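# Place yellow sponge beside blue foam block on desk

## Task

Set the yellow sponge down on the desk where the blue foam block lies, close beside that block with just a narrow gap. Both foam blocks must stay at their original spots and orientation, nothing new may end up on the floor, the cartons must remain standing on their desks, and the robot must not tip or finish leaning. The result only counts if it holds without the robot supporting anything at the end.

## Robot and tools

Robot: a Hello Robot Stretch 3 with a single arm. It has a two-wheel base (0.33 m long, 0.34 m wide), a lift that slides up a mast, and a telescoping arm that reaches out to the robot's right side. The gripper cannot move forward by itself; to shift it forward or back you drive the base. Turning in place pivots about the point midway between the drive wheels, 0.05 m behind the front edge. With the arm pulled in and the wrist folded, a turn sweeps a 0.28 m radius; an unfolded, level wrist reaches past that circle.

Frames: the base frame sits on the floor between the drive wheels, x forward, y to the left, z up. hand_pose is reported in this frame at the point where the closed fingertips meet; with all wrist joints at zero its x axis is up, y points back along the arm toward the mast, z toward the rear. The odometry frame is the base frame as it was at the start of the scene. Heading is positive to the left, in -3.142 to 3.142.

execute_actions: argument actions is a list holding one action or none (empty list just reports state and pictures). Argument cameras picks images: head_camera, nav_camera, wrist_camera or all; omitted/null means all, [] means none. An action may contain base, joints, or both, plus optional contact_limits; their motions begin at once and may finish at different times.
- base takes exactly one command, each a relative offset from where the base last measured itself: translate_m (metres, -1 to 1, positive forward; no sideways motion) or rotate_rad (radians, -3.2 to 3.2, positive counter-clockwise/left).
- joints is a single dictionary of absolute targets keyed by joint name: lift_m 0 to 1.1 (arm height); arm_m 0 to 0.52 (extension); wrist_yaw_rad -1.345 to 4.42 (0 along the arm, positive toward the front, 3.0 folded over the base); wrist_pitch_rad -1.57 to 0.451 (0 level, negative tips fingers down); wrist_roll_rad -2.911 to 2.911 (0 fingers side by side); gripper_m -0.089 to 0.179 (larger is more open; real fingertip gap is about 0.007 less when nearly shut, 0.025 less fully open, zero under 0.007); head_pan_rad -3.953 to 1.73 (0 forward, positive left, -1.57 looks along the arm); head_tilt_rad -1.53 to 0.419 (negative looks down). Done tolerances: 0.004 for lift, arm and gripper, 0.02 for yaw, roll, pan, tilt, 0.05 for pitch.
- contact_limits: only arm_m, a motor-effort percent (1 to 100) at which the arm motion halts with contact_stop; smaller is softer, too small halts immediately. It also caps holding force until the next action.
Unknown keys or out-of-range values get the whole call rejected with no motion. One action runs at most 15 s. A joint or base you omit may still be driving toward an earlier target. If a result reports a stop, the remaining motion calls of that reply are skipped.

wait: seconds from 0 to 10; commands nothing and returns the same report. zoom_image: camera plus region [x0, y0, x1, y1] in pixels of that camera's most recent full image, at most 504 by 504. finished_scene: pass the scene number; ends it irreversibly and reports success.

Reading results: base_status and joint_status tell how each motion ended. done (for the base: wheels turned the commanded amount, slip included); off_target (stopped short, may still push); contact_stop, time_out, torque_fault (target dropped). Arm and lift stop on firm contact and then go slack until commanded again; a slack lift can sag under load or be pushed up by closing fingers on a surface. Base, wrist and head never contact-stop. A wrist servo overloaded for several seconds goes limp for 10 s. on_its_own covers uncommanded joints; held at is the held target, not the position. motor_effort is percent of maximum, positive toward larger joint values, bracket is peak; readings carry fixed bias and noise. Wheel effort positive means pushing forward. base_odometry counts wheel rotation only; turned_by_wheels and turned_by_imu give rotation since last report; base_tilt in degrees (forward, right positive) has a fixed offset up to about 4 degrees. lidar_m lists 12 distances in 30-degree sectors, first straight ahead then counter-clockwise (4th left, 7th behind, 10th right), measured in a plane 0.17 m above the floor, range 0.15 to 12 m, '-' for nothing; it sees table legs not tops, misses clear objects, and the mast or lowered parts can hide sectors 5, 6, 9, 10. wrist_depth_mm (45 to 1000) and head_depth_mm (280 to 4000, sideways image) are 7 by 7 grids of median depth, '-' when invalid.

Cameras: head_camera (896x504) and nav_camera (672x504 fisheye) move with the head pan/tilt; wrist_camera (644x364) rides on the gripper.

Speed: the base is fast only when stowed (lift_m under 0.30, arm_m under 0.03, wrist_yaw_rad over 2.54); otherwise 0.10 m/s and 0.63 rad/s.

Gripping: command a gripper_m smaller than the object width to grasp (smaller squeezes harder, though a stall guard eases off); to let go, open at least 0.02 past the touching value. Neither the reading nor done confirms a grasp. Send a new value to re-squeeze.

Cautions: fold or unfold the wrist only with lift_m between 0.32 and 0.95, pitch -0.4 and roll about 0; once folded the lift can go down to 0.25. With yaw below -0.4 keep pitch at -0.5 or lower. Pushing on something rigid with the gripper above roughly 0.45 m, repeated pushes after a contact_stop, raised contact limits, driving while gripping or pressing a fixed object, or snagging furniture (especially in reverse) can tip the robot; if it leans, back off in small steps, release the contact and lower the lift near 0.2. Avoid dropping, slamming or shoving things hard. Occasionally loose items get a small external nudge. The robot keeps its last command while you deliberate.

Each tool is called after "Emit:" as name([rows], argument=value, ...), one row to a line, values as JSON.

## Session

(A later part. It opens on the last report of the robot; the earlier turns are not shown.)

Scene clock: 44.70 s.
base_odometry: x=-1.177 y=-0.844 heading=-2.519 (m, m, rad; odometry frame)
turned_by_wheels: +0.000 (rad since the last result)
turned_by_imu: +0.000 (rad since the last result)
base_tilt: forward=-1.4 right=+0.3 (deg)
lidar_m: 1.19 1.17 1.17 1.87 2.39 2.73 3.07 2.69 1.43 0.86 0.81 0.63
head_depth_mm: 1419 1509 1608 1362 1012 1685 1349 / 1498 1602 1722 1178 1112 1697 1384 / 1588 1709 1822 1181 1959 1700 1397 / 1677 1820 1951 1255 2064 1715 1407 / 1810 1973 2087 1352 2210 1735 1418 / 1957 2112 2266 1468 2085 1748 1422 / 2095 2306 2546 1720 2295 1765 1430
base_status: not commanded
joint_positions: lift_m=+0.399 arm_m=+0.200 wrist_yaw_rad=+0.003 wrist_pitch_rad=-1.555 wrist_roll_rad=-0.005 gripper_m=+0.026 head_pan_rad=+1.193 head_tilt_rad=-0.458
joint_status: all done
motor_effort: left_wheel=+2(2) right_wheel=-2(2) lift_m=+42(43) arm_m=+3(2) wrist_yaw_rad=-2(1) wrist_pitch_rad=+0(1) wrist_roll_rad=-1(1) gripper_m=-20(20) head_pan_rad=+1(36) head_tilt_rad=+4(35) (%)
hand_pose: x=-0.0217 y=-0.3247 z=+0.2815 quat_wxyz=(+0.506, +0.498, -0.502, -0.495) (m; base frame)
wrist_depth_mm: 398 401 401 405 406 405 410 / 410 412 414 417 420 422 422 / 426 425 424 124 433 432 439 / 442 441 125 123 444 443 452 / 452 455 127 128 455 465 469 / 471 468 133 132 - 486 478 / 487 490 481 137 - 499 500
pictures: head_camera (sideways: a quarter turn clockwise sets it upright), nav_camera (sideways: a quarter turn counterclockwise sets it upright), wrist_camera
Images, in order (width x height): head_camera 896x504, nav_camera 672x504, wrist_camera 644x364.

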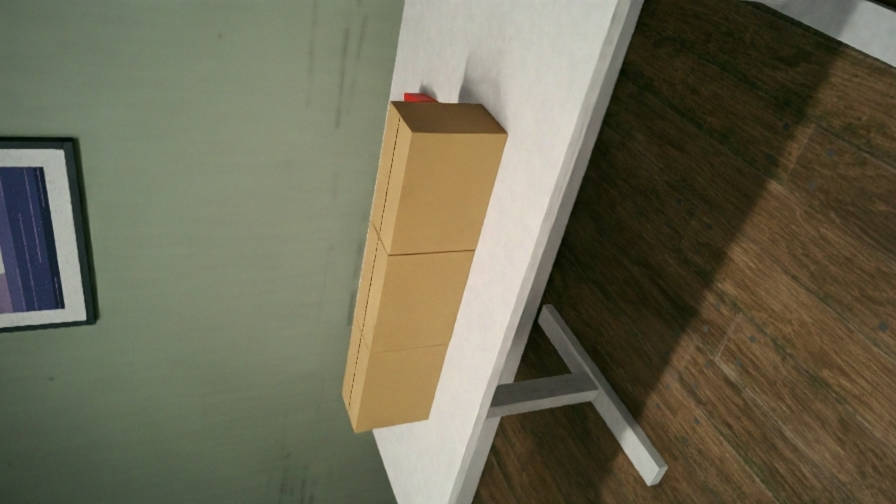

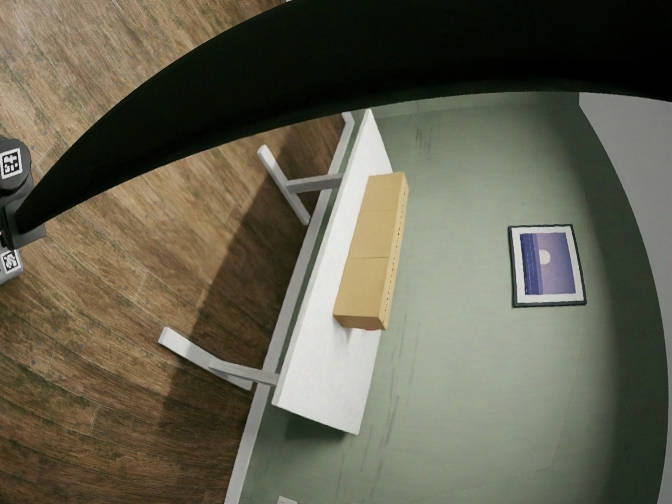

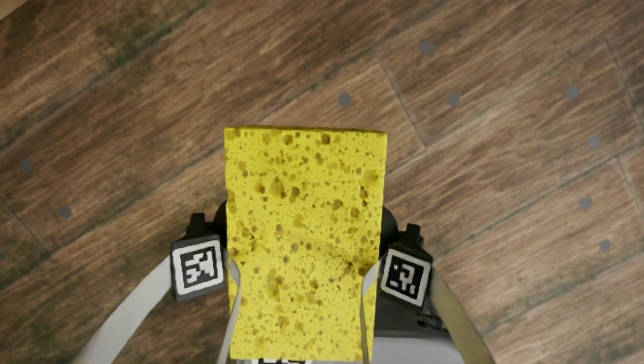

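Emit:
execute_actions([
  {"base":{"rotate_rad":0.9},"joints":{"arm_m":0.0,"wrist_pitch_rad":-0.4,"lift_m":0.35}},
], cameras=[])

Emit:
execute_actions([
  {"base":{"rotate_rad":1.04},"joints":{"wrist_yaw_rad":2.75,"head_pan_rad":-0.2,"head_tilt_rad":-0.6}},
], cameras=[])

Emit:
execute_actions([
  {"joints":{"lift_m":0.29}},
])

Scene clock: 52.43 s.
base_odometry: x=-1.177 y=-0.844 heading=-1.620 (m, m, rad; odometry frame)
turned_by_wheels: +0.900 (rad since the last result)
turned_by_imu: +0.912 (rad since the last result)
base_tilt: forward=-1.4 right=+0.3 (deg)
lidar_m: 1.17 1.87 2.86 2.40 3.06 2.68 1.70 0.86 0.87 0.63 1.08 1.65
head_depth_mm: 2452 2631 2843 2991 2164 1684 1378 / 2453 2624 2805 2954 2167 1702 1384 / 2423 2619 2817 2918 2210 1708 1391 / 2428 2580 2793 2924 2233 1719 1403 / 2404 2586 2707 2897 2251 1736 1414 / 2429 2544 2767 2934 2269 1748 1422 / 2425 2517 2753 2946 2300 1772 1429
base_status: done
joint_positions: lift_m=+0.351 arm_m=+0.000 wrist_yaw_rad=+0.002 wrist_pitch_rad=-0.420 wrist_roll_rad=-0.005 gripper_m=+0.026 head_pan_rad=+1.193 head_tilt_rad=-0.458
joint_status: all done
motor_effort: left_wheel=-5(9) right_wheel=+3(6) lift_m=+12(37) arm_m=-3(3) wrist_yaw_rad=-1(2) wrist_pitch_rad=+10(11) wrist_roll_rad=-1(1) gripper_m=-20(20) head_pan_rad=+3(3) head_tilt_rad=+3(2) (%)
hand_pose: x=-0.0210 y=-0.3693 z=+0.3629 quat_wxyz=(+0.694, +0.149, -0.689, -0.147) (m; base frame)
wrist_depth_mm: 828 744 682 447 542 502 467 / 927 827 751 536 588 539 502 / 911 880 802 125 634 589 531 / 730 741 125 123 636 624 576 / 610 627 127 128 539 549 557 / 532 537 133 132 486 479 461 / 461 467 452 137 492 484 452
pictures: none
No camera images: the call's "cameras" was empty. Leave "cameras" out to get every camera's image.

Scene clock: 55.03 s.
base_odometry: x=-1.177 y=-0.844 heading=-0.580 (m, m, rad; odometry frame)
turned_by_wheels: +1.040 (rad since the last result)
turned_by_imu: +1.054 (rad since the last result)
base_tilt: forward=-1.3 right=+0.3 (deg)
lidar_m: 2.86 2.39 3.07 2.69 1.70 0.86 0.87 0.63 1.08 1.65 1.17 1.87
head_depth_mm: 2192 2354 1431 2099 1818 1485 1261 / 2529 2725 1855 2392 1839 1495 1266 / 2705 2988 3146 2427 1855 1514 1272 / 2602 2849 3097 2455 1865 1524 1281 / 2505 2735 2967 2485 1893 1529 1290 / 2440 2619 2847 2498 1916 1543 1298 / 2367 2549 2752 2548 1929 1553 1305
base_status: done
joint_positions: lift_m=+0.351 arm_m=+0.000 wrist_yaw_rad=+2.746 wrist_pitch_rad=-0.420 wrist_roll_rad=-0.005 gripper_m=+0.026 head_pan_rad=-0.193 head_tilt_rad=-0.592
joint_status: all done
motor_effort: left_wheel=-5(10) right_wheel=+3(6) lift_m=+12(12) arm_m=-3(3) wrist_yaw_rad=+3(6) wrist_pitch_rad=+10(10) wrist_roll_rad=-1(1) gripper_m=-21(20) head_pan_rad=-4(37) head_tilt_rad=-4(15) (%)
hand_pose: x=+0.0651 y=+0.0617 z=+0.3629 quat_wxyz=(+0.281, +0.705, +0.009, +0.651) (m; base frame)
wrist_depth_mm: - - - - - - - / - - - - - - - / 931 944 926 125 - - - / - 761 125 123 812 841 867 / - 636 127 127 681 672 694 / - - 132 132 531 567 590 / 461 - 137 137 487 504 509
pictures: none
No camera images: the call's "cameras" was empty. Leave "cameras" out to get every camera's image.

Scene clock: 56.40 s.
base_odometry: x=-1.177 y=-0.844 heading=-0.580 (m, m, rad; odometry frame)
turned_by_wheels: +0.000 (rad since the last result)
turned_by_imu: +0.000 (rad since the last result)
base_tilt: forward=-1.3 right=+0.3 (deg)
lidar_m: 2.86 2.40 3.06 2.69 1.69 0.86 0.87 0.63 1.08 1.64 1.17 1.87
head_depth_mm: 2195 2345 1433 2098 1823 1488 1262 / 2536 2728 1853 2396 1829 1497 1262 / 2702 2981 3141 2417 1865 1512 1270 / 2608 2849 3086 2444 1865 1517 1278 / 2520 2723 2973 2475 1880 1532 1285 / 2429 2611 2877 2502 1913 1545 1300 / 2351 2527 2755 2546 1918 1562 1311
base_status: not commanded
joint_positions: lift_m=+0.291 arm_m=+0.000 wrist_yaw_rad=+2.746 wrist_pitch_rad=-0.419 wrist_roll_rad=-0.005 gripper_m=+0.026 head_pan_rad=-0.193 head_tilt_rad=-0.592
joint_status: all done
motor_effort: left_wheel=-5(5) right_wheel=+3(3) lift_m=+12(13) arm_m=-3(3) wrist_yaw_rad=+3(3) wrist_pitch_rad=+10(10) wrist_roll_rad=-1(1) gripper_m=-20(20) head_pan_rad=-3(2) head_tilt_rad=-4(5) (%)
hand_pose: x=+0.0651 y=+0.0617 z=+0.3030 quat_wxyz=(+0.280, +0.705, +0.009, +0.651) (m; base frame)
wrist_depth_mm: - - - - - - - / - - - - - - - / 829 833 807 125 924 939 - / - 665 125 124 711 730 746 / - 552 127 128 586 597 613 / - - 132 132 466 509 512 / - - 136 137 430 439 446
pictures: head_camera (sideways: a quarter turn clockwise sets it upright), nav_camera (sideways: a quarter turn counterclockwise sets it upright), wrist_camera
Images, in order (width x height): head_camera 896x504, nav_camera 672x504, wrist_camera 644x364.

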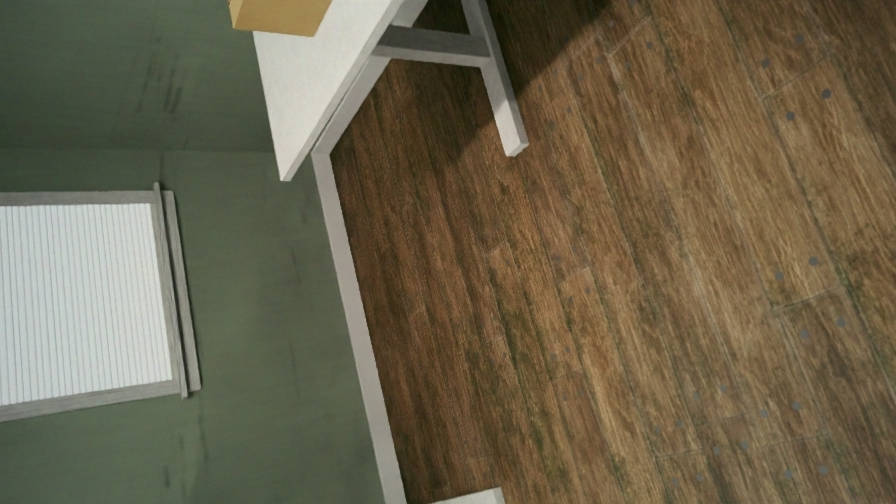

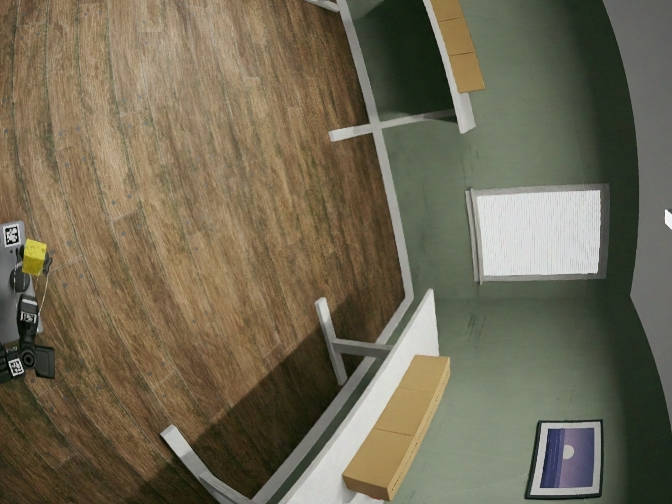

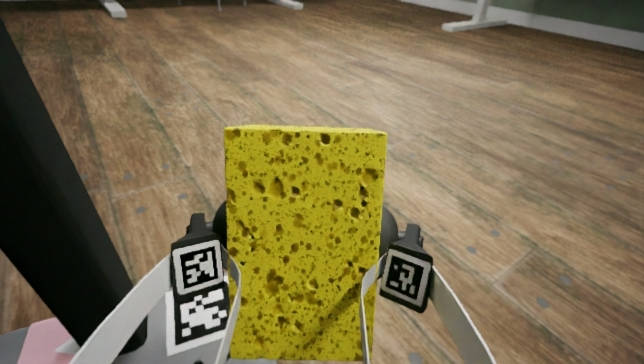

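Emit:
execute_actions([
  {"base":{"translate_m":1.0},"joints":{"head_pan_rad":-1.4,"head_tilt_rad":-0.6}},
], cameras=["head_camera","nav_camera"])

Emit:
execute_actions([
  {"base":{"translate_m":1.0},"joints":{"head_pan_rad":1.2,"head_tilt_rad":-0.45}},
], cameras=["head_camera","nav_camera"])

Scene clock: 62.30 s.
base_odometry: x=-0.340 y=-1.392 heading=-0.580 (m, m, rad; odometry frame)
turned_by_wheels: +0.000 (rad since the last result)
turned_by_imu: +0.002 (rad since the last result)
base_tilt: forward=-1.3 right=+0.3 (deg)
lidar_m: 1.88 1.45 2.10 2.93 3.36 1.79 1.81 1.89 1.18 1.42 1.06 1.68
head_depth_mm: 1202 1310 1407 841 839 1488 1254 / 1197 1309 1395 842 843 1490 1268 / 1193 1303 1398 849 823 1513 1267 / 1189 1301 1396 856 832 1522 1284 / 1190 1299 1404 861 841 1530 1287 / 1188 1298 1408 861 849 1533 1294 / 1180 1297 1409 1087 857 1417 1276
base_status: done
joint_positions: lift_m=+0.291 arm_m=+0.000 wrist_yaw_rad=+2.747 wrist_pitch_rad=-0.419 wrist_roll_rad=-0.005 gripper_m=+0.026 head_pan_rad=-1.393 head_tilt_rad=-0.593
joint_status: all done
motor_effort: left_wheel=-5(9) right_wheel=+3(8) lift_m=+12(12) arm_m=-3(3) wrist_yaw_rad=+2(3) wrist_pitch_rad=+10(9) wrist_roll_rad=-1(1) gripper_m=-20(20) head_pan_rad=-2(38) head_tilt_rad=-3(9) (%)
hand_pose: x=+0.0650 y=+0.0618 z=+0.3031 quat_wxyz=(+0.280, +0.705, +0.010, +0.651) (m; base frame)
wrist_depth_mm: - - - - - - - / - - - - - - - / 808 821 804 125 912 958 - / - 662 125 123 709 725 751 / - 555 127 128 586 601 609 / - - 132 132 470 508 515 / - - 136 137 430 439 443
pictures: head_camera (sideways: a quarter turn clockwise sets it upright), nav_camera (sideways: a quarter turn counterclockwise sets it upright)
Images, in order (width x height): head_camera 896x504, nav_camera 672x504.

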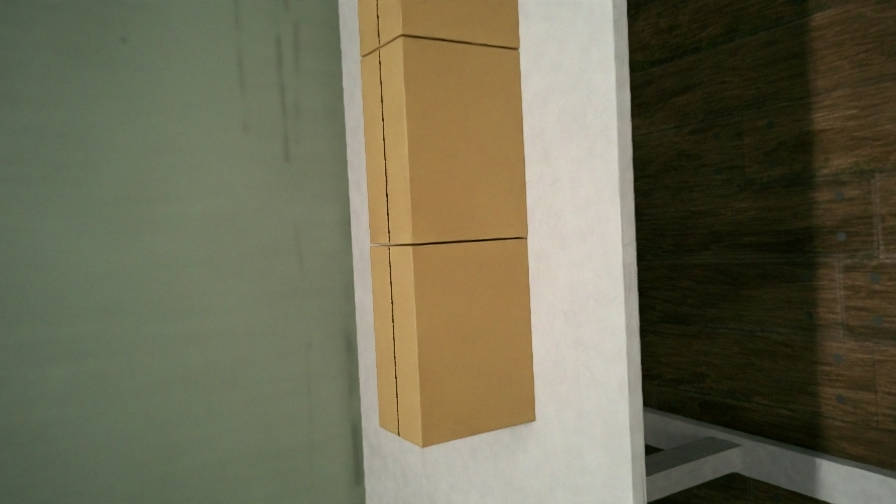

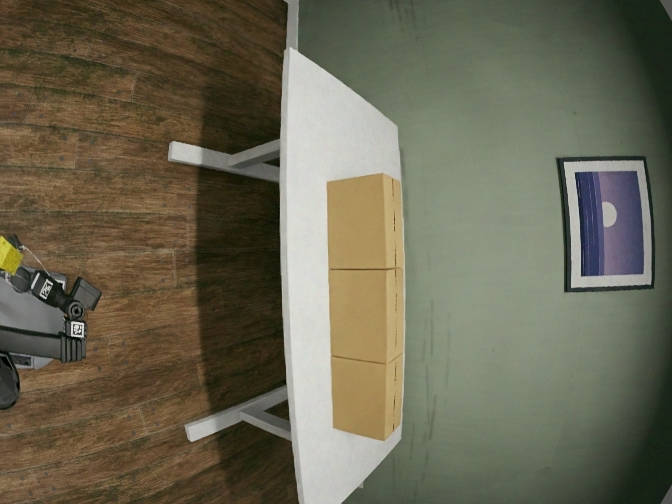

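Scene clock: 67.30 s.
base_odometry: x=+0.496 y=-1.940 heading=-0.580 (m, m, rad; odometry frame)
turned_by_wheels: +0.000 (rad since the last result)
turned_by_imu: +0.002 (rad since the last result)
base_tilt: forward=-1.4 right=+0.3 (deg)
lidar_m: 0.90 0.91 0.70 1.83 3.54 3.25 2.58 1.85 0.86 1.20 1.20 1.02
head_depth_mm: 974 1027 1089 824 1226 1345 1343 / 1077 1148 1200 835 805 1455 1350 / 1212 1305 1339 845 648 884 987 / 1392 1512 1502 861 604 1717 1406 / 1622 1784 1534 759 609 1628 1412 / 1943 2195 770 721 617 524 1420 / 2425 2833 874 813 625 1653 1430
base_status: done
joint_positions: lift_m=+0.291 arm_m=+0.000 wrist_yaw_rad=+2.747 wrist_pitch_rad=-0.419 wrist_roll_rad=-0.005 gripper_m=+0.026 head_pan_rad=+1.193 head_tilt_rad=-0.458
joint_status: all done
motor_effort: left_wheel=-5(9) right_wheel=+2(6) lift_m=+12(12) arm_m=-3(3) wrist_yaw_rad=+3(3) wrist_pitch_rad=+10(10) wrist_roll_rad=-1(1) gripper_m=-20(20) head_pan_rad=+3(39) head_tilt_rad=+2(14) (%)
hand_pose: x=+0.0650 y=+0.0618 z=+0.3031 quat_wxyz=(+0.280, +0.705, +0.010, +0.651) (m; base frame)
wrist_depth_mm: - - - - - 793 646 / - - - - - 814 694 / 812 837 813 125 900 832 691 / - 654 124 124 710 745 712 / - 558 127 128 590 590 612 / - - 132 132 466 504 516 / - - 137 137 431 445 440
pictures: head_camera (sideways: a quarter turn clockwise sets it upright), nav_camera (sideways: a quarter turn counterclockwise sets it upright)
Images, in order (width x height): head_camera 896x504, nav_camera 672x504.

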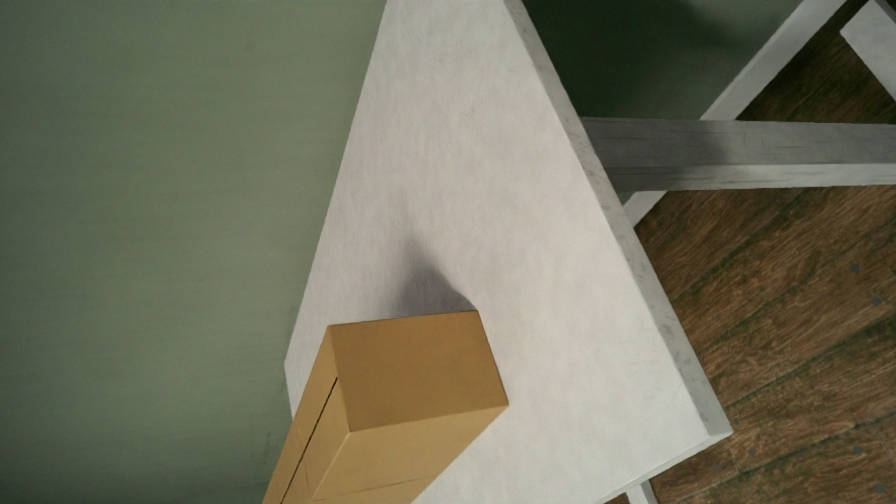

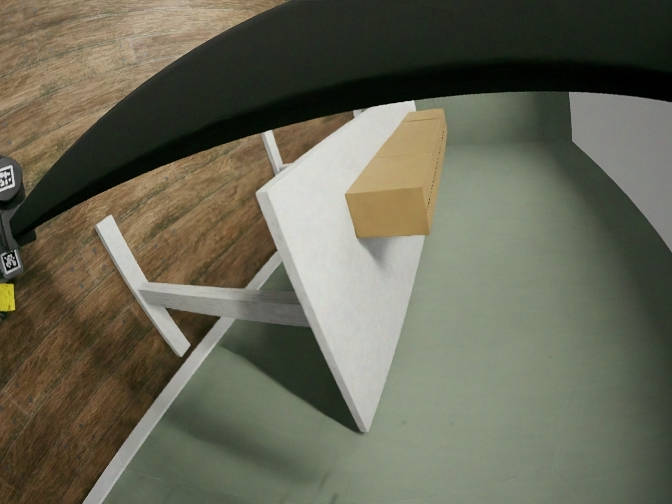

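Emit:
execute_actions([
  {"base":{"translate_m":0.4},"joints":{"head_pan_rad":1.7,"head_tilt_rad":-0.35}},
], cameras=["head_camera","nav_camera"])

Scene clock: 71.27 s.
base_odometry: x=+0.831 y=-2.159 heading=-0.580 (m, m, rad; odometry frame)
turned_by_wheels: +0.000 (rad since the last result)
turned_by_imu: +0.001 (rad since the last result)
base_tilt: forward=-1.3 right=+0.3 (deg)
lidar_m: 0.51 0.51 0.61 0.63 3.33 3.68 2.97 2.09 1.07 1.11 0.97 0.58
head_depth_mm: 1242 1283 1326 1067 692 1406 1439 / 1685 1758 1808 1085 700 1700 1505 / 2629 2802 2632 1105 708 706 756 / 3170 3316 3474 1125 717 596 1483 / 3162 3314 3378 915 726 599 1537 / 3125 3318 3430 757 736 603 1547 / 3117 3276 3425 944 - - -
base_status: done
joint_positions: lift_m=+0.291 arm_m=+0.000 wrist_yaw_rad=+2.747 wrist_pitch_rad=-0.419 wrist_roll_rad=-0.005 gripper_m=+0.026 head_pan_rad=+1.693 head_tilt_rad=-0.359
joint_status: all done
motor_effort: left_wheel=-5(9) right_wheel=+3(8) lift_m=+12(11) arm_m=-3(3) wrist_yaw_rad=+3(3) wrist_pitch_rad=+10(10) wrist_roll_rad=-1(1) gripper_m=-21(20) head_pan_rad=+4(27) head_tilt_rad=+3(14) (%)
hand_pose: x=+0.0650 y=+0.0618 z=+0.3031 quat_wxyz=(+0.280, +0.705, +0.010, +0.651) (m; base frame)
wrist_depth_mm: - 557 - 771 567 452 371 / - 626 - 831 604 468 384 / 817 705 749 126 622 494 403 / - 644 125 123 638 512 417 / - 557 127 127 583 532 434 / - - 132 132 462 503 442 / - - 137 137 425 443 435
pictures: head_camera (sideways: a quarter turn clockwise sets it upright), nav_camera (sideways: a quarter turn counterclockwise sets it upright)
Images, in order (width x height): head_camera 896x504, nav_camera 672x504.

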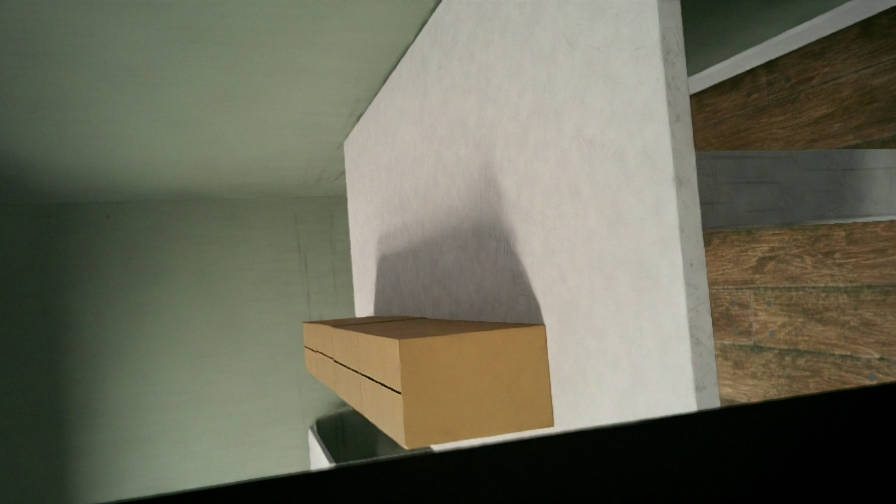

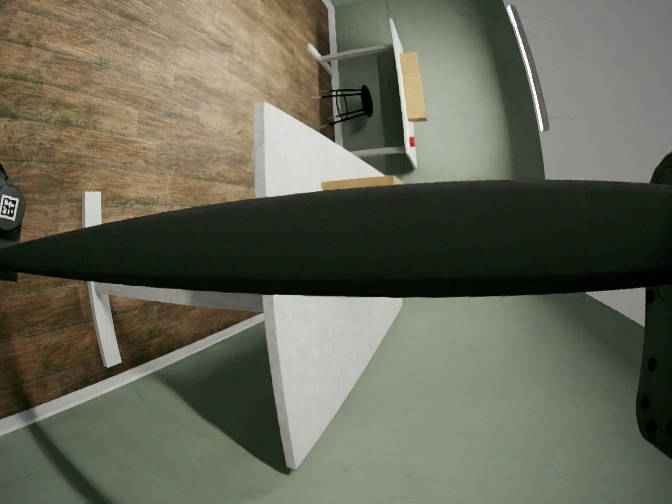

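Nothing there. Look back at the low desk.

Emit:
execute_actions([
  {"joints":{"head_pan_rad":-2.45,"head_tilt_rad":-0.4}},
], cameras=["head_camera","nav_camera"])

Scene clock: 74.23 s.
base_odometry: x=+0.831 y=-2.159 heading=-0.580 (m, m, rad; odometry frame)
turned_by_wheels: +0.000 (rad since the last result)
turned_by_imu: +0.000 (rad since the last result)
base_tilt: forward=-1.3 right=+0.4 (deg)
lidar_m: 0.51 0.51 0.61 0.63 3.31 3.70 2.99 2.09 1.07 1.11 0.97 0.58
head_depth_mm: 2766 2908 3056 1707 2309 1797 1451 / 2833 3016 3153 1417 1193 1809 1449 / 2353 2487 2567 1290 1095 1766 1466 / 1967 2043 2158 1668 1108 1832 1430 / 1684 1759 1817 1702 1172 1297 1404 / 1453 1517 1582 1584 1266 1723 1495 / 1288 1349 1393 1428 1389 1522 1484
base_status: not commanded
joint_positions: lift_m=+0.291 arm_m=+0.000 wrist_yaw_rad=+2.747 wrist_pitch_rad=-0.419 wrist_roll_rad=-0.005 gripper_m=+0.026 head_pan_rad=-2.443 head_tilt_rad=-0.395
joint_status: all done
motor_effort: left_wheel=-4(5) right_wheel=+2(3) lift_m=+12(12) arm_m=-3(3) wrist_yaw_rad=+2(2) wrist_pitch_rad=+10(10) wrist_roll_rad=-1(1) gripper_m=-20(20) head_pan_rad=-4(36) head_tilt_rad=-2(12) (%)
hand_pose: x=+0.0650 y=+0.0618 z=+0.3031 quat_wxyz=(+0.280, +0.705, +0.010, +0.651) (m; base frame)
wrist_depth_mm: - 555 - 763 563 444 370 / - 629 - 833 604 467 385 / 815 694 754 125 625 489 401 / - 643 124 123 630 513 419 / - 556 127 127 587 532 431 / - - 132 132 464 499 440 / - - 136 137 429 443 434
pictures: head_camera (sideways: a quarter turn clockwise sets it upright), nav_camera (sideways: a quarter turn counterclockwise sets it upright)
Images, in order (width x height): head_camera 896x504, nav_camera 672x504.

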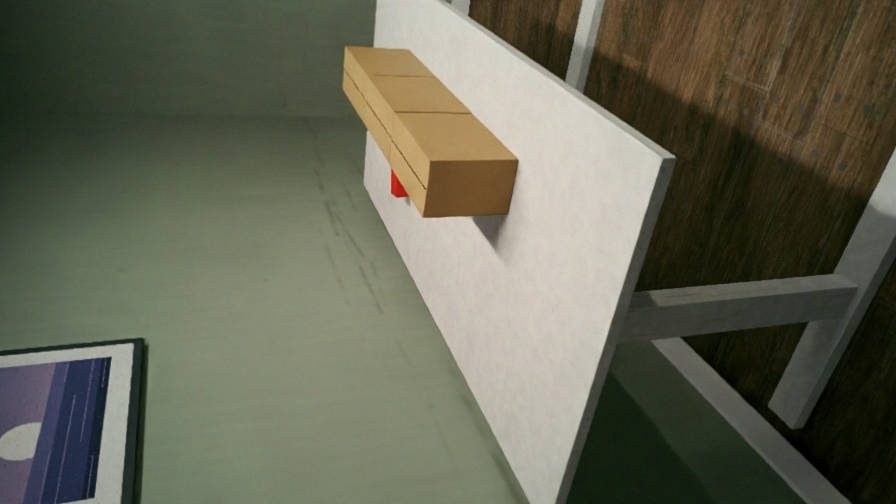

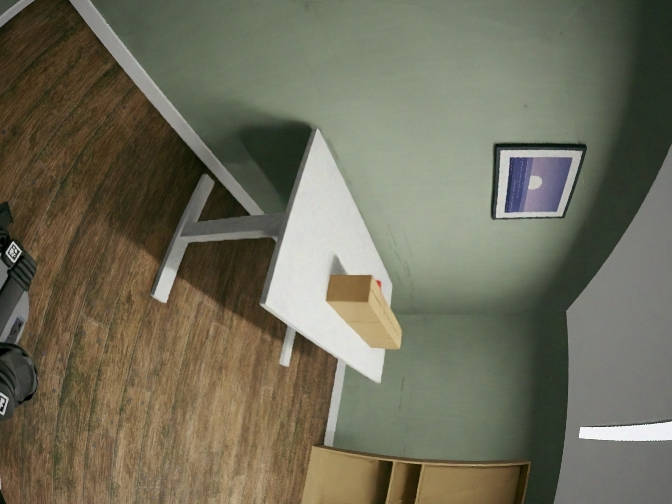

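Emit:
execute_actions([
  {"base":{"translate_m":-0.7},"joints":{"head_pan_rad":0.0,"head_tilt_rad":-0.6}},
], cameras=[])

Emit:
execute_actions([
  {"base":{"rotate_rad":1.74}},
], cameras=["head_camera","nav_camera"])

Scene clock: 81.60 s.
base_odometry: x=+0.245 y=-1.775 heading=-0.581 (m, m, rad; odometry frame)
turned_by_wheels: +0.000 (rad since the last result)
turned_by_imu: -0.001 (rad since the last result)
base_tilt: forward=-1.3 right=+0.3 (deg)
lidar_m: 1.20 0.90 0.87 1.86 3.05 2.92 2.29 1.61 1.44 0.81 1.27 1.36
head_depth_mm: 1072 1172 1282 1472 1664 1491 1256 / 1050 1152 1246 1425 1617 1496 1265 / 1030 1128 1234 1390 1570 1510 1273 / 1005 1095 1195 1356 1525 1519 1276 / 990 1083 1191 1321 1487 1530 1288 / 977 1060 1163 1288 1447 1538 1296 / 961 1041 1140 1261 1406 1510 1310
base_status: done
joint_positions: lift_m=+0.291 arm_m=+0.000 wrist_yaw_rad=+2.747 wrist_pitch_rad=-0.419 wrist_roll_rad=-0.005 gripper_m=+0.026 head_pan_rad=-0.007 head_tilt_rad=-0.593
joint_status: all done
motor_effort: left_wheel=-4(17) right_wheel=+2(5) lift_m=+12(11) arm_m=-3(3) wrist_yaw_rad=+3(2) wrist_pitch_rad=+10(10) wrist_roll_rad=-1(1) gripper_m=-20(20) head_pan_rad=+2(36) head_tilt_rad=-4(19) (%)
hand_pose: x=+0.0650 y=+0.0618 z=+0.3031 quat_wxyz=(+0.280, +0.705, +0.010, +0.651) (m; base frame)
wrist_depth_mm: - - - - - - 860 / - - - - - - 895 / 815 824 813 125 894 953 908 / - 659 125 124 697 734 751 / - 555 127 128 596 602 615 / - - 132 132 466 505 514 / - - 137 137 428 444 445
pictures: none
No camera images: the call's "cameras" was empty. Leave "cameras" out to get every camera's image.

Scene clock: 83.87 s.
base_odometry: x=+0.245 y=-1.775 heading=+1.159 (m, m, rad; odometry frame)
turned_by_wheels: +1.740 (rad since the last result)
turned_by_imu: +1.761 (rad since the last result)
base_tilt: forward=-1.4 right=+0.3 (deg)
lidar_m: 3.02 3.36 2.47 2.28 1.88 1.33 0.82 1.30 1.25 1.20 0.87 1.63
head_depth_mm: 2983 1385 3133 2358 1815 1486 1256 / 2998 3219 3385 2379 1843 1498 1259 / 2998 3255 3459 2410 1855 1510 1275 / 2943 3240 3392 2442 1859 1521 1283 / 2972 3196 3405 2475 1884 1531 1289 / 2879 3188 3413 2506 1911 1546 1296 / 2847 3235 3382 2518 1917 1560 1306
base_status: done
joint_positions: lift_m=+0.291 arm_m=+0.000 wrist_yaw_rad=+2.747 wrist_pitch_rad=-0.419 wrist_roll_rad=-0.005 gripper_m=+0.026 head_pan_rad=-0.007 head_tilt_rad=-0.593
joint_status: not commanded
motor_effort: left_wheel=-4(13) right_wheel=+2(8) lift_m=+12(12) arm_m=-3(3) wrist_yaw_rad=+2(2) wrist_pitch_rad=+9(10) wrist_roll_rad=-1(1) gripper_m=-20(20) head_pan_rad=+3(3) head_tilt_rad=-4(5) (%)
hand_pose: x=+0.0650 y=+0.0618 z=+0.3031 quat_wxyz=(+0.280, +0.705, +0.010, +0.651) (m; base frame)
wrist_depth_mm: - - - - - - - / - - - - - - - / 808 826 801 125 911 945 - / - 660 125 123 708 731 740 / - 550 127 128 583 595 612 / - - 132 132 468 507 514 / - - 137 137 430 439 440
pictures: head_camera (sideways: a quarter turn clockwise sets it upright), nav_camera (sideways: a quarter turn counterclockwise sets it upright)
Images, in order (width x height): head_camera 896x504, nav_camera 672x504.

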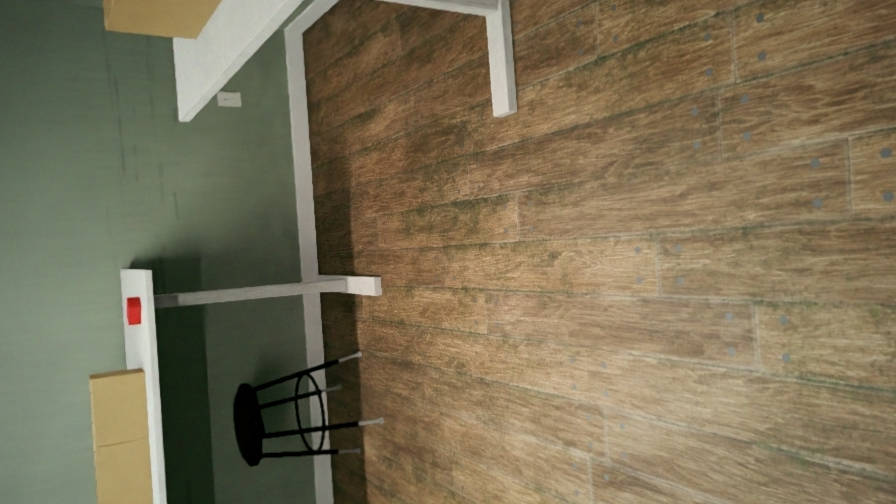

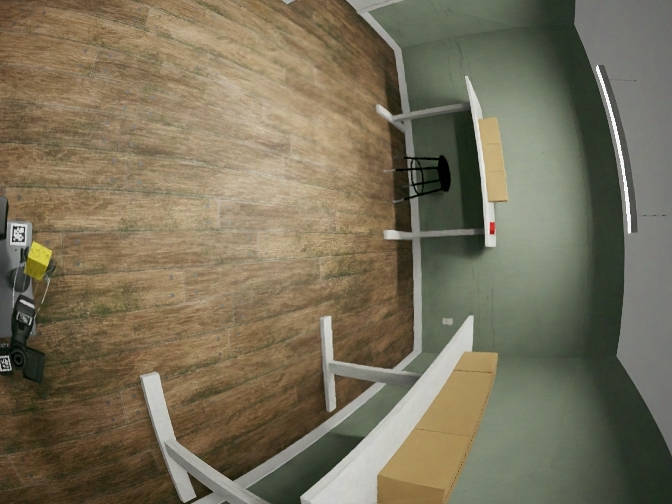

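Emit:
execute_actions([
  {"base":{"translate_m":1.0}},
], cameras=[])

Emit:
execute_actions([
  {"base":{"translate_m":1.0},"joints":{"head_pan_rad":0.3,"head_tilt_rad":-0.7}},
], cameras=["head_camera","nav_camera"])

Scene clock: 89.87 s.
base_odometry: x=+0.646 y=-0.859 heading=+1.159 (m, m, rad; odometry frame)
turned_by_wheels: +0.000 (rad since the last result)
turned_by_imu: +0.002 (rad since the last result)
base_tilt: forward=-1.4 right=+0.3 (deg)
lidar_m: 2.05 1.99 2.73 2.30 2.64 2.30 1.82 1.71 0.84 1.15 1.18 0.98
head_depth_mm: 2124 2339 2561 2365 1826 1488 1250 / 2120 2329 2577 2370 1824 1498 1264 / 2126 2324 2546 2416 1857 1509 1275 / 2112 2317 2535 2448 1864 1523 1281 / 2098 2198 2511 2358 1895 1531 1289 / 2102 2210 2554 2470 1918 1539 1300 / 2110 1663 2441 2426 1927 1552 1306
base_status: done
joint_positions: lift_m=+0.291 arm_m=+0.000 wrist_yaw_rad=+2.747 wrist_pitch_rad=-0.419 wrist_roll_rad=-0.005 gripper_m=+0.026 head_pan_rad=-0.007 head_tilt_rad=-0.594
joint_status: not commanded
motor_effort: left_wheel=-5(9) right_wheel=+3(7) lift_m=+12(12) arm_m=-3(3) wrist_yaw_rad=+2(3) wrist_pitch_rad=+10(10) wrist_roll_rad=-1(1) gripper_m=-20(20) head_pan_rad=+3(3) head_tilt_rad=-4(3) (%)
hand_pose: x=+0.0650 y=+0.0618 z=+0.3031 quat_wxyz=(+0.280, +0.705, +0.010, +0.651) (m; base frame)
wrist_depth_mm: - - - - - - - / - - - - - - - / 810 824 811 125 927 949 - / - 656 125 123 705 740 761 / - 557 127 127 589 601 617 / - - 132 132 463 510 518 / - - 137 137 430 439 448
pictures: none
No camera images: the call's "cameras" was empty. Leave "cameras" out to get every camera's image.

Scene clock: 94.87 s.
base_odometry: x=+1.046 y=+0.057 heading=+1.159 (m, m, rad; odometry frame)
turned_by_wheels: +0.000 (rad since the last result)
turned_by_imu: +0.002 (rad since the last result)
base_tilt: forward=-1.3 right=+0.3 (deg)
lidar_m: 1.06 1.07 1.18 2.64 2.74 3.17 2.82 1.62 0.67 1.11 1.14 1.51
head_depth_mm: 1225 1348 1508 1717 1652 1384 1196 / 1258 1233 1549 1767 1665 1397 1203 / 1285 1081 809 1742 1576 1405 1209 / 1320 1101 823 1887 1695 1403 1220 / 1354 1126 878 1929 1704 1421 1221 / 1378 943 892 1924 1679 1431 1236 / 1386 884 914 1387 1690 1448 1241
base_status: done
joint_positions: lift_m=+0.291 arm_m=+0.000 wrist_yaw_rad=+2.747 wrist_pitch_rad=-0.419 wrist_roll_rad=-0.005 gripper_m=+0.026 head_pan_rad=+0.293 head_tilt_rad=-0.692
joint_status: all done
motor_effort: left_wheel=-5(9) right_wheel=+3(8) lift_m=+12(11) arm_m=-3(3) wrist_yaw_rad=+2(3) wrist_pitch_rad=+9(10) wrist_roll_rad=-1(1) gripper_m=-20(20) head_pan_rad=+4(20) head_tilt_rad=-4(16) (%)
hand_pose: x=+0.0650 y=+0.0618 z=+0.3031 quat_wxyz=(+0.280, +0.705, +0.010, +0.651) (m; base frame)
wrist_depth_mm: - - - - - - - / - - - - - - - / 819 816 803 125 920 949 - / - 655 125 123 711 720 715 / - 554 127 128 592 595 618 / - - 132 132 465 502 519 / - - 137 137 430 437 447
pictures: head_camera (sideways: a quarter turn clockwise sets it upright), nav_camera (sideways: a quarter turn counterclockwise sets it upright)
Images, in order (width x height): head_camera 896x504, nav_camera 672x504.

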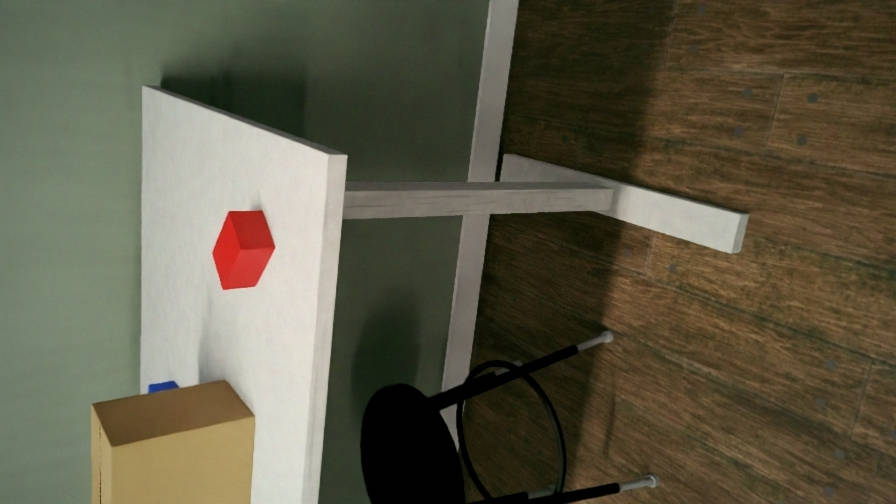

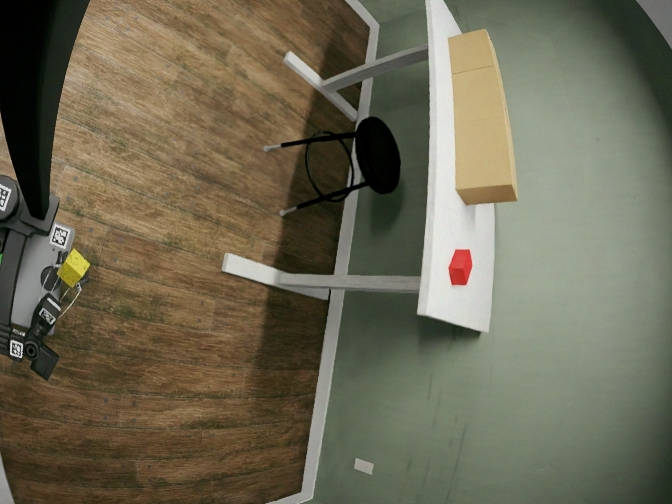

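Emit:
execute_actions([
  {"base":{"translate_m":0.25},"joints":{"head_pan_rad":0.5,"head_tilt_rad":-0.5}},
], cameras=["head_camera"])

Emit:
execute_actions([
  {"base":{"rotate_rad":3.07},"joints":{"lift_m":0.9,"head_pan_rad":-2.7,"head_tilt_rad":-0.7}},
], cameras=["head_camera","nav_camera"])

Scene clock: 101.73 s.
base_odometry: x=+1.146 y=+0.286 heading=+1.159 (m, m, rad; odometry frame)
turned_by_wheels: +0.000 (rad since the last result)
turned_by_imu: +0.001 (rad since the last result)
base_tilt: forward=-1.3 right=+0.4 (deg)
lidar_m: 1.25 0.82 1.02 2.65 2.74 3.37 3.07 1.63 0.78 1.10 1.12 1.32
head_depth_mm: 1028 1104 1137 779 1394 1508 1328 / 1070 1154 1177 751 552 1093 1243 / 1122 1212 1209 662 579 1627 1351 / 1176 1273 1236 769 610 1640 1352 / 1235 1346 1077 783 1166 1558 1352 / 1300 1417 758 772 1145 1658 1373 / 1374 1505 783 802 1180 1579 1383
base_status: done
joint_positions: lift_m=+0.291 arm_m=+0.000 wrist_yaw_rad=+2.747 wrist_pitch_rad=-0.419 wrist_roll_rad=-0.005 gripper_m=+0.026 head_pan_rad=+0.493 head_tilt_rad=-0.506
joint_status: all done
motor_effort: left_wheel=-4(9) right_wheel=+2(8) lift_m=+12(11) arm_m=-3(3) wrist_yaw_rad=+2(3) wrist_pitch_rad=+10(10) wrist_roll_rad=-1(1) gripper_m=-20(20) head_pan_rad=+3(18) head_tilt_rad=+2(17) (%)
hand_pose: x=+0.0650 y=+0.0618 z=+0.3031 quat_wxyz=(+0.280, +0.705, +0.010, +0.651) (m; base frame)
wrist_depth_mm: - - - - - - 968 / - - - - - - - / 809 825 815 125 917 929 686 / - 659 125 123 710 678 696 / - 552 127 128 593 601 615 / - - 132 132 469 512 518 / - - 136 137 431 442 445
pictures: head_camera (sideways: a quarter turn clockwise sets it upright)
Images, in order (width x height): head_camera 896x504.

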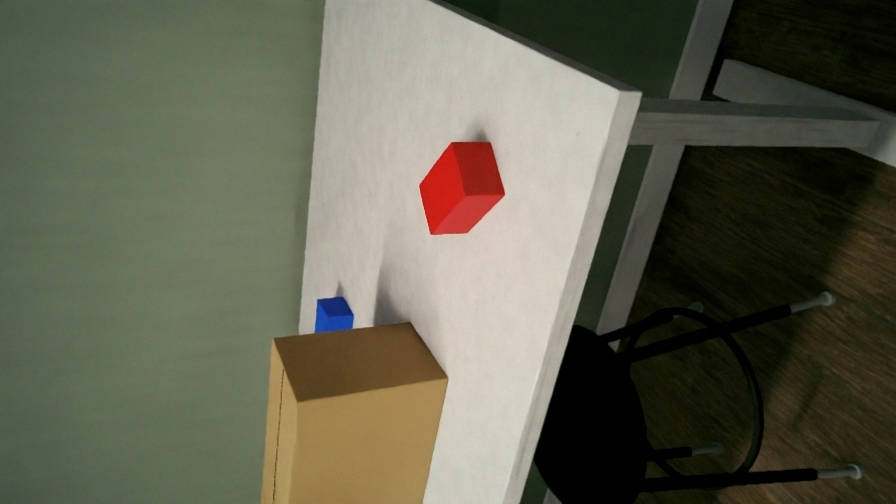

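Scene clock: 108.10 s.
base_odometry: x=+1.146 y=+0.286 heading=-2.055 (m, m, rad; odometry frame)
turned_by_wheels: +3.070 (rad since the last result)
turned_by_imu: +3.111 (rad since the last result)
base_tilt: forward=-1.3 right=+0.3 (deg)
lidar_m: 3.07 1.72 0.79 1.10 1.12 1.34 1.25 0.82 1.02 2.65 2.66 3.14
head_depth_mm: 1032 1105 1261 1424 1564 1383 - / 1064 1058 756 1483 1627 1404 - / 1105 1077 728 590 1224 1364 - / 1151 1103 671 603 1691 1484 - / 1189 1129 749 633 1701 - - / 1239 1008 763 1175 1721 - - / 1293 710 740 1156 1734 - -
base_status: done
joint_positions: lift_m=+0.899 arm_m=+0.000 wrist_yaw_rad=+2.747 wrist_pitch_rad=-0.419 wrist_roll_rad=-0.005 gripper_m=+0.026 head_pan_rad=-2.693 head_tilt_rad=-0.691
joint_status: all done
motor_effort: left_wheel=-5(13) right_wheel=+2(7) lift_m=+43(45) arm_m=-3(3) wrist_yaw_rad=+2(2) wrist_pitch_rad=+9(10) wrist_roll_rad=-1(1) gripper_m=-20(20) head_pan_rad=-4(37) head_tilt_rad=-4(18) (%)
hand_pose: x=+0.0650 y=+0.0618 z=+0.9118 quat_wxyz=(+0.280, +0.705, +0.010, +0.651) (m; base frame)
wrist_depth_mm: 819 900 - - 520 531 691 / 885 - - - - - - / - - - 125 - - - / - - 125 124 - - - / - - 127 127 - - - / - - 133 132 - - - / 939 - 955 137 - - -
pictures: head_camera (sideways: a quarter turn clockwise sets it upright), nav_camera (sideways: a quarter turn counterclockwise sets it upright)
Images, in order (width x height): head_camera 896x504, nav_camera 672x504.

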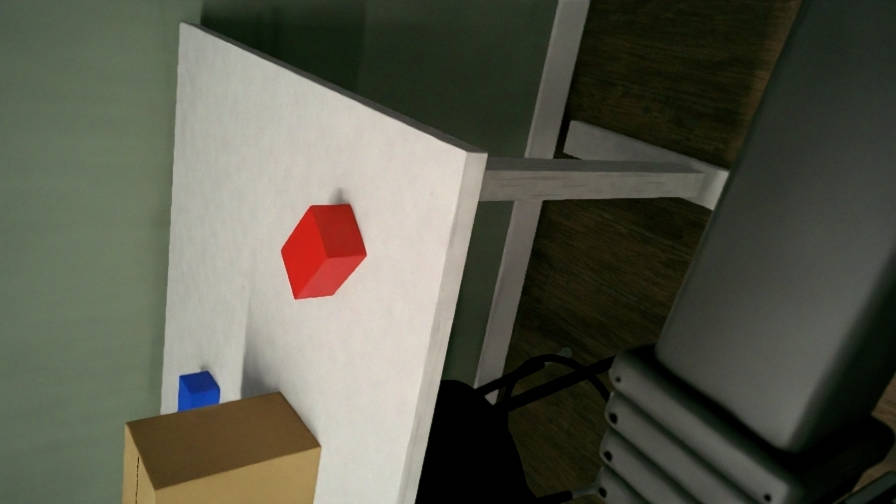

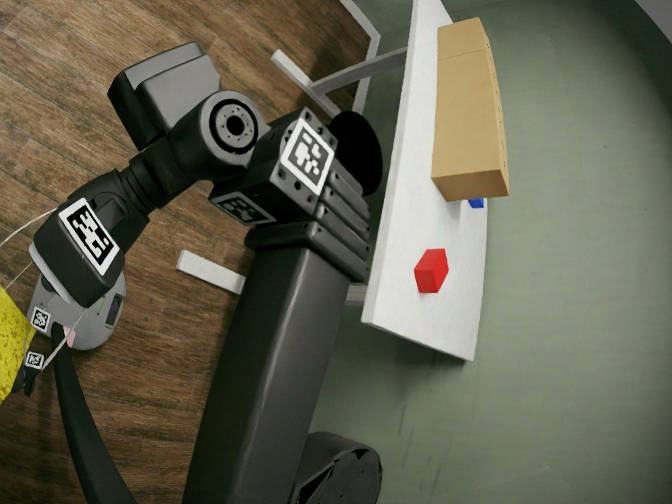

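Emit:
execute_actions([
  {"base":{"rotate_rad":0.04},"joints":{"lift_m":0.97,"wrist_yaw_rad":0.0}},
], cameras=[])

Emit:
execute_actions([
  {"base":{"translate_m":-0.5},"joints":{"lift_m":1.1,"head_pan_rad":-2.2,"head_tilt_rad":-1.2}},
])

Scene clock: 113.30 s.
base_odometry: x=+1.146 y=+0.286 heading=-2.015 (m, m, rad; odometry frame)
turned_by_wheels: +0.040 (rad since the last result)
turned_by_imu: +0.041 (rad since the last result)
base_tilt: forward=-1.3 right=+0.3 (deg)
lidar_m: 3.08 1.64 0.78 1.09 1.12 1.32 1.25 0.82 1.02 2.65 2.66 3.39
head_depth_mm: 1038 1041 1245 1436 1582 - - / 1076 1060 719 1403 1638 - - / 1120 1076 670 591 - - - / 1166 1099 679 620 - - 1169 / 1216 1124 752 632 - - 1194 / 1274 760 758 637 - - 1183 / 1313 704 753 661 - - -
base_status: done
joint_positions: lift_m=+0.969 arm_m=+0.000 wrist_yaw_rad=+0.004 wrist_pitch_rad=-0.419 wrist_roll_rad=-0.005 gripper_m=+0.026 head_pan_rad=-2.693 head_tilt_rad=-0.691
joint_status: all done
motor_effort: left_wheel=-5(9) right_wheel=+3(5) lift_m=+41(42) arm_m=-3(3) wrist_yaw_rad=-3(2) wrist_pitch_rad=+10(10) wrist_roll_rad=-1(1) gripper_m=-20(20) head_pan_rad=-3(3) head_tilt_rad=-4(5) (%)
hand_pose: x=-0.0206 y=-0.3695 z=+0.9818 quat_wxyz=(+0.694, +0.149, -0.689, -0.146) (m; base frame)
wrist_depth_mm: - - - - - 794 609 / - - - - - - 527 / - - - 125 - - - / - - 124 123 - - - / - - 127 128 - - 796 / - - 133 132 - - 732 / - - - 136 - - -
pictures: none
No camera images: the call's "cameras" was empty. Leave "cameras" out to get every camera's image.

Scene clock: 119.37 s.
base_odometry: x=+1.361 y=+0.738 heading=-2.015 (m, m, rad; odometry frame)
turned_by_wheels: +0.000 (rad since the last result)
turned_by_imu: -0.001 (rad since the last result)
base_tilt: forward=-1.4 right=+0.4 (deg)
lidar_m: 3.58 1.15 1.13 1.07 1.10 0.79 0.75 0.38 0.39 0.87 2.75 3.49
head_depth_mm: 455 410 401 1346 1255 1179 1092 / 459 413 379 1312 1261 - - / 463 416 378 872 1251 - - / 468 420 381 356 1243 1207 1097 / 473 416 379 350 1255 1192 1112 / 476 367 371 353 333 1198 1114 / 480 424 380 355 327 1195 1120
base_status: done
joint_positions: lift_m=+1.097 arm_m=+0.000 wrist_yaw_rad=+0.004 wrist_pitch_rad=-0.419 wrist_roll_rad=-0.005 gripper_m=+0.026 head_pan_rad=-2.207 head_tilt_rad=-1.185
joint_status: all done
joint sent to its limit — the command would take lift_m past its upper limit, so that joint was sent only as far as its limit.
motor_effort: left_wheel=-4(11) right_wheel=+3(4) lift_m=+41(43) arm_m=-3(3) wrist_yaw_rad=-2(2) wrist_pitch_rad=+10(10) wrist_roll_rad=-1(1) gripper_m=-20(20) head_pan_rad=+3(28) head_tilt_rad=-8(31) (%)
hand_pose: x=-0.0207 y=-0.3695 z=+1.1094 quat_wxyz=(+0.694, +0.149, -0.689, -0.146) (m; base frame)
wrist_depth_mm: - - - - 699 - 760 / - - - 694 312 898 763 / - - - 125 299 535 650 / - - 125 123 334 484 482 / - - 128 128 364 400 409 / - - 132 132 310 337 342 / - - 261 137 286 293 295
pictures: head_camera (sideways: a quarter turn clockwise sets it upright), nav_camera (sideways: a quarter turn counterclockwise sets it upright), wrist_camera
Images, in order (width x height): head_camera 896x504, nav_camera 672x504, wrist_camera 644x364.

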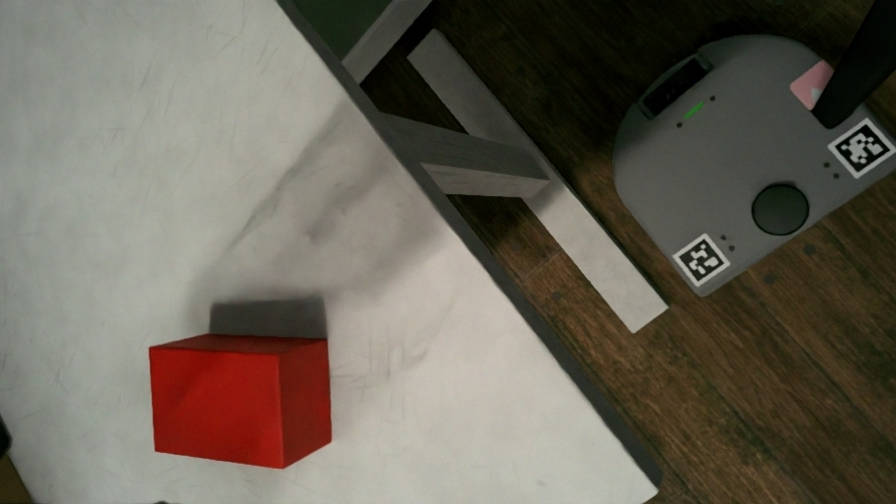

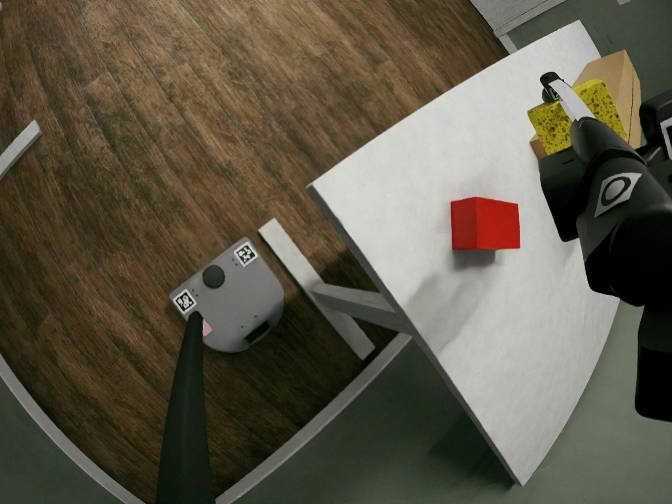

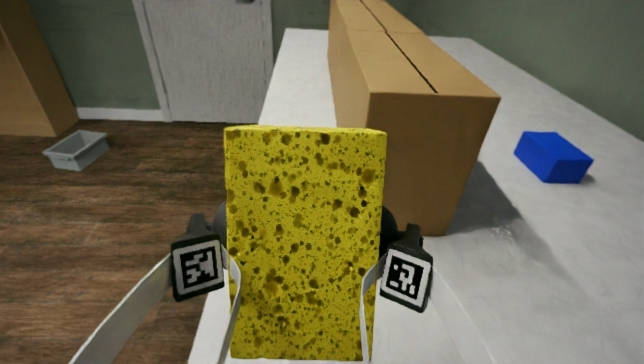

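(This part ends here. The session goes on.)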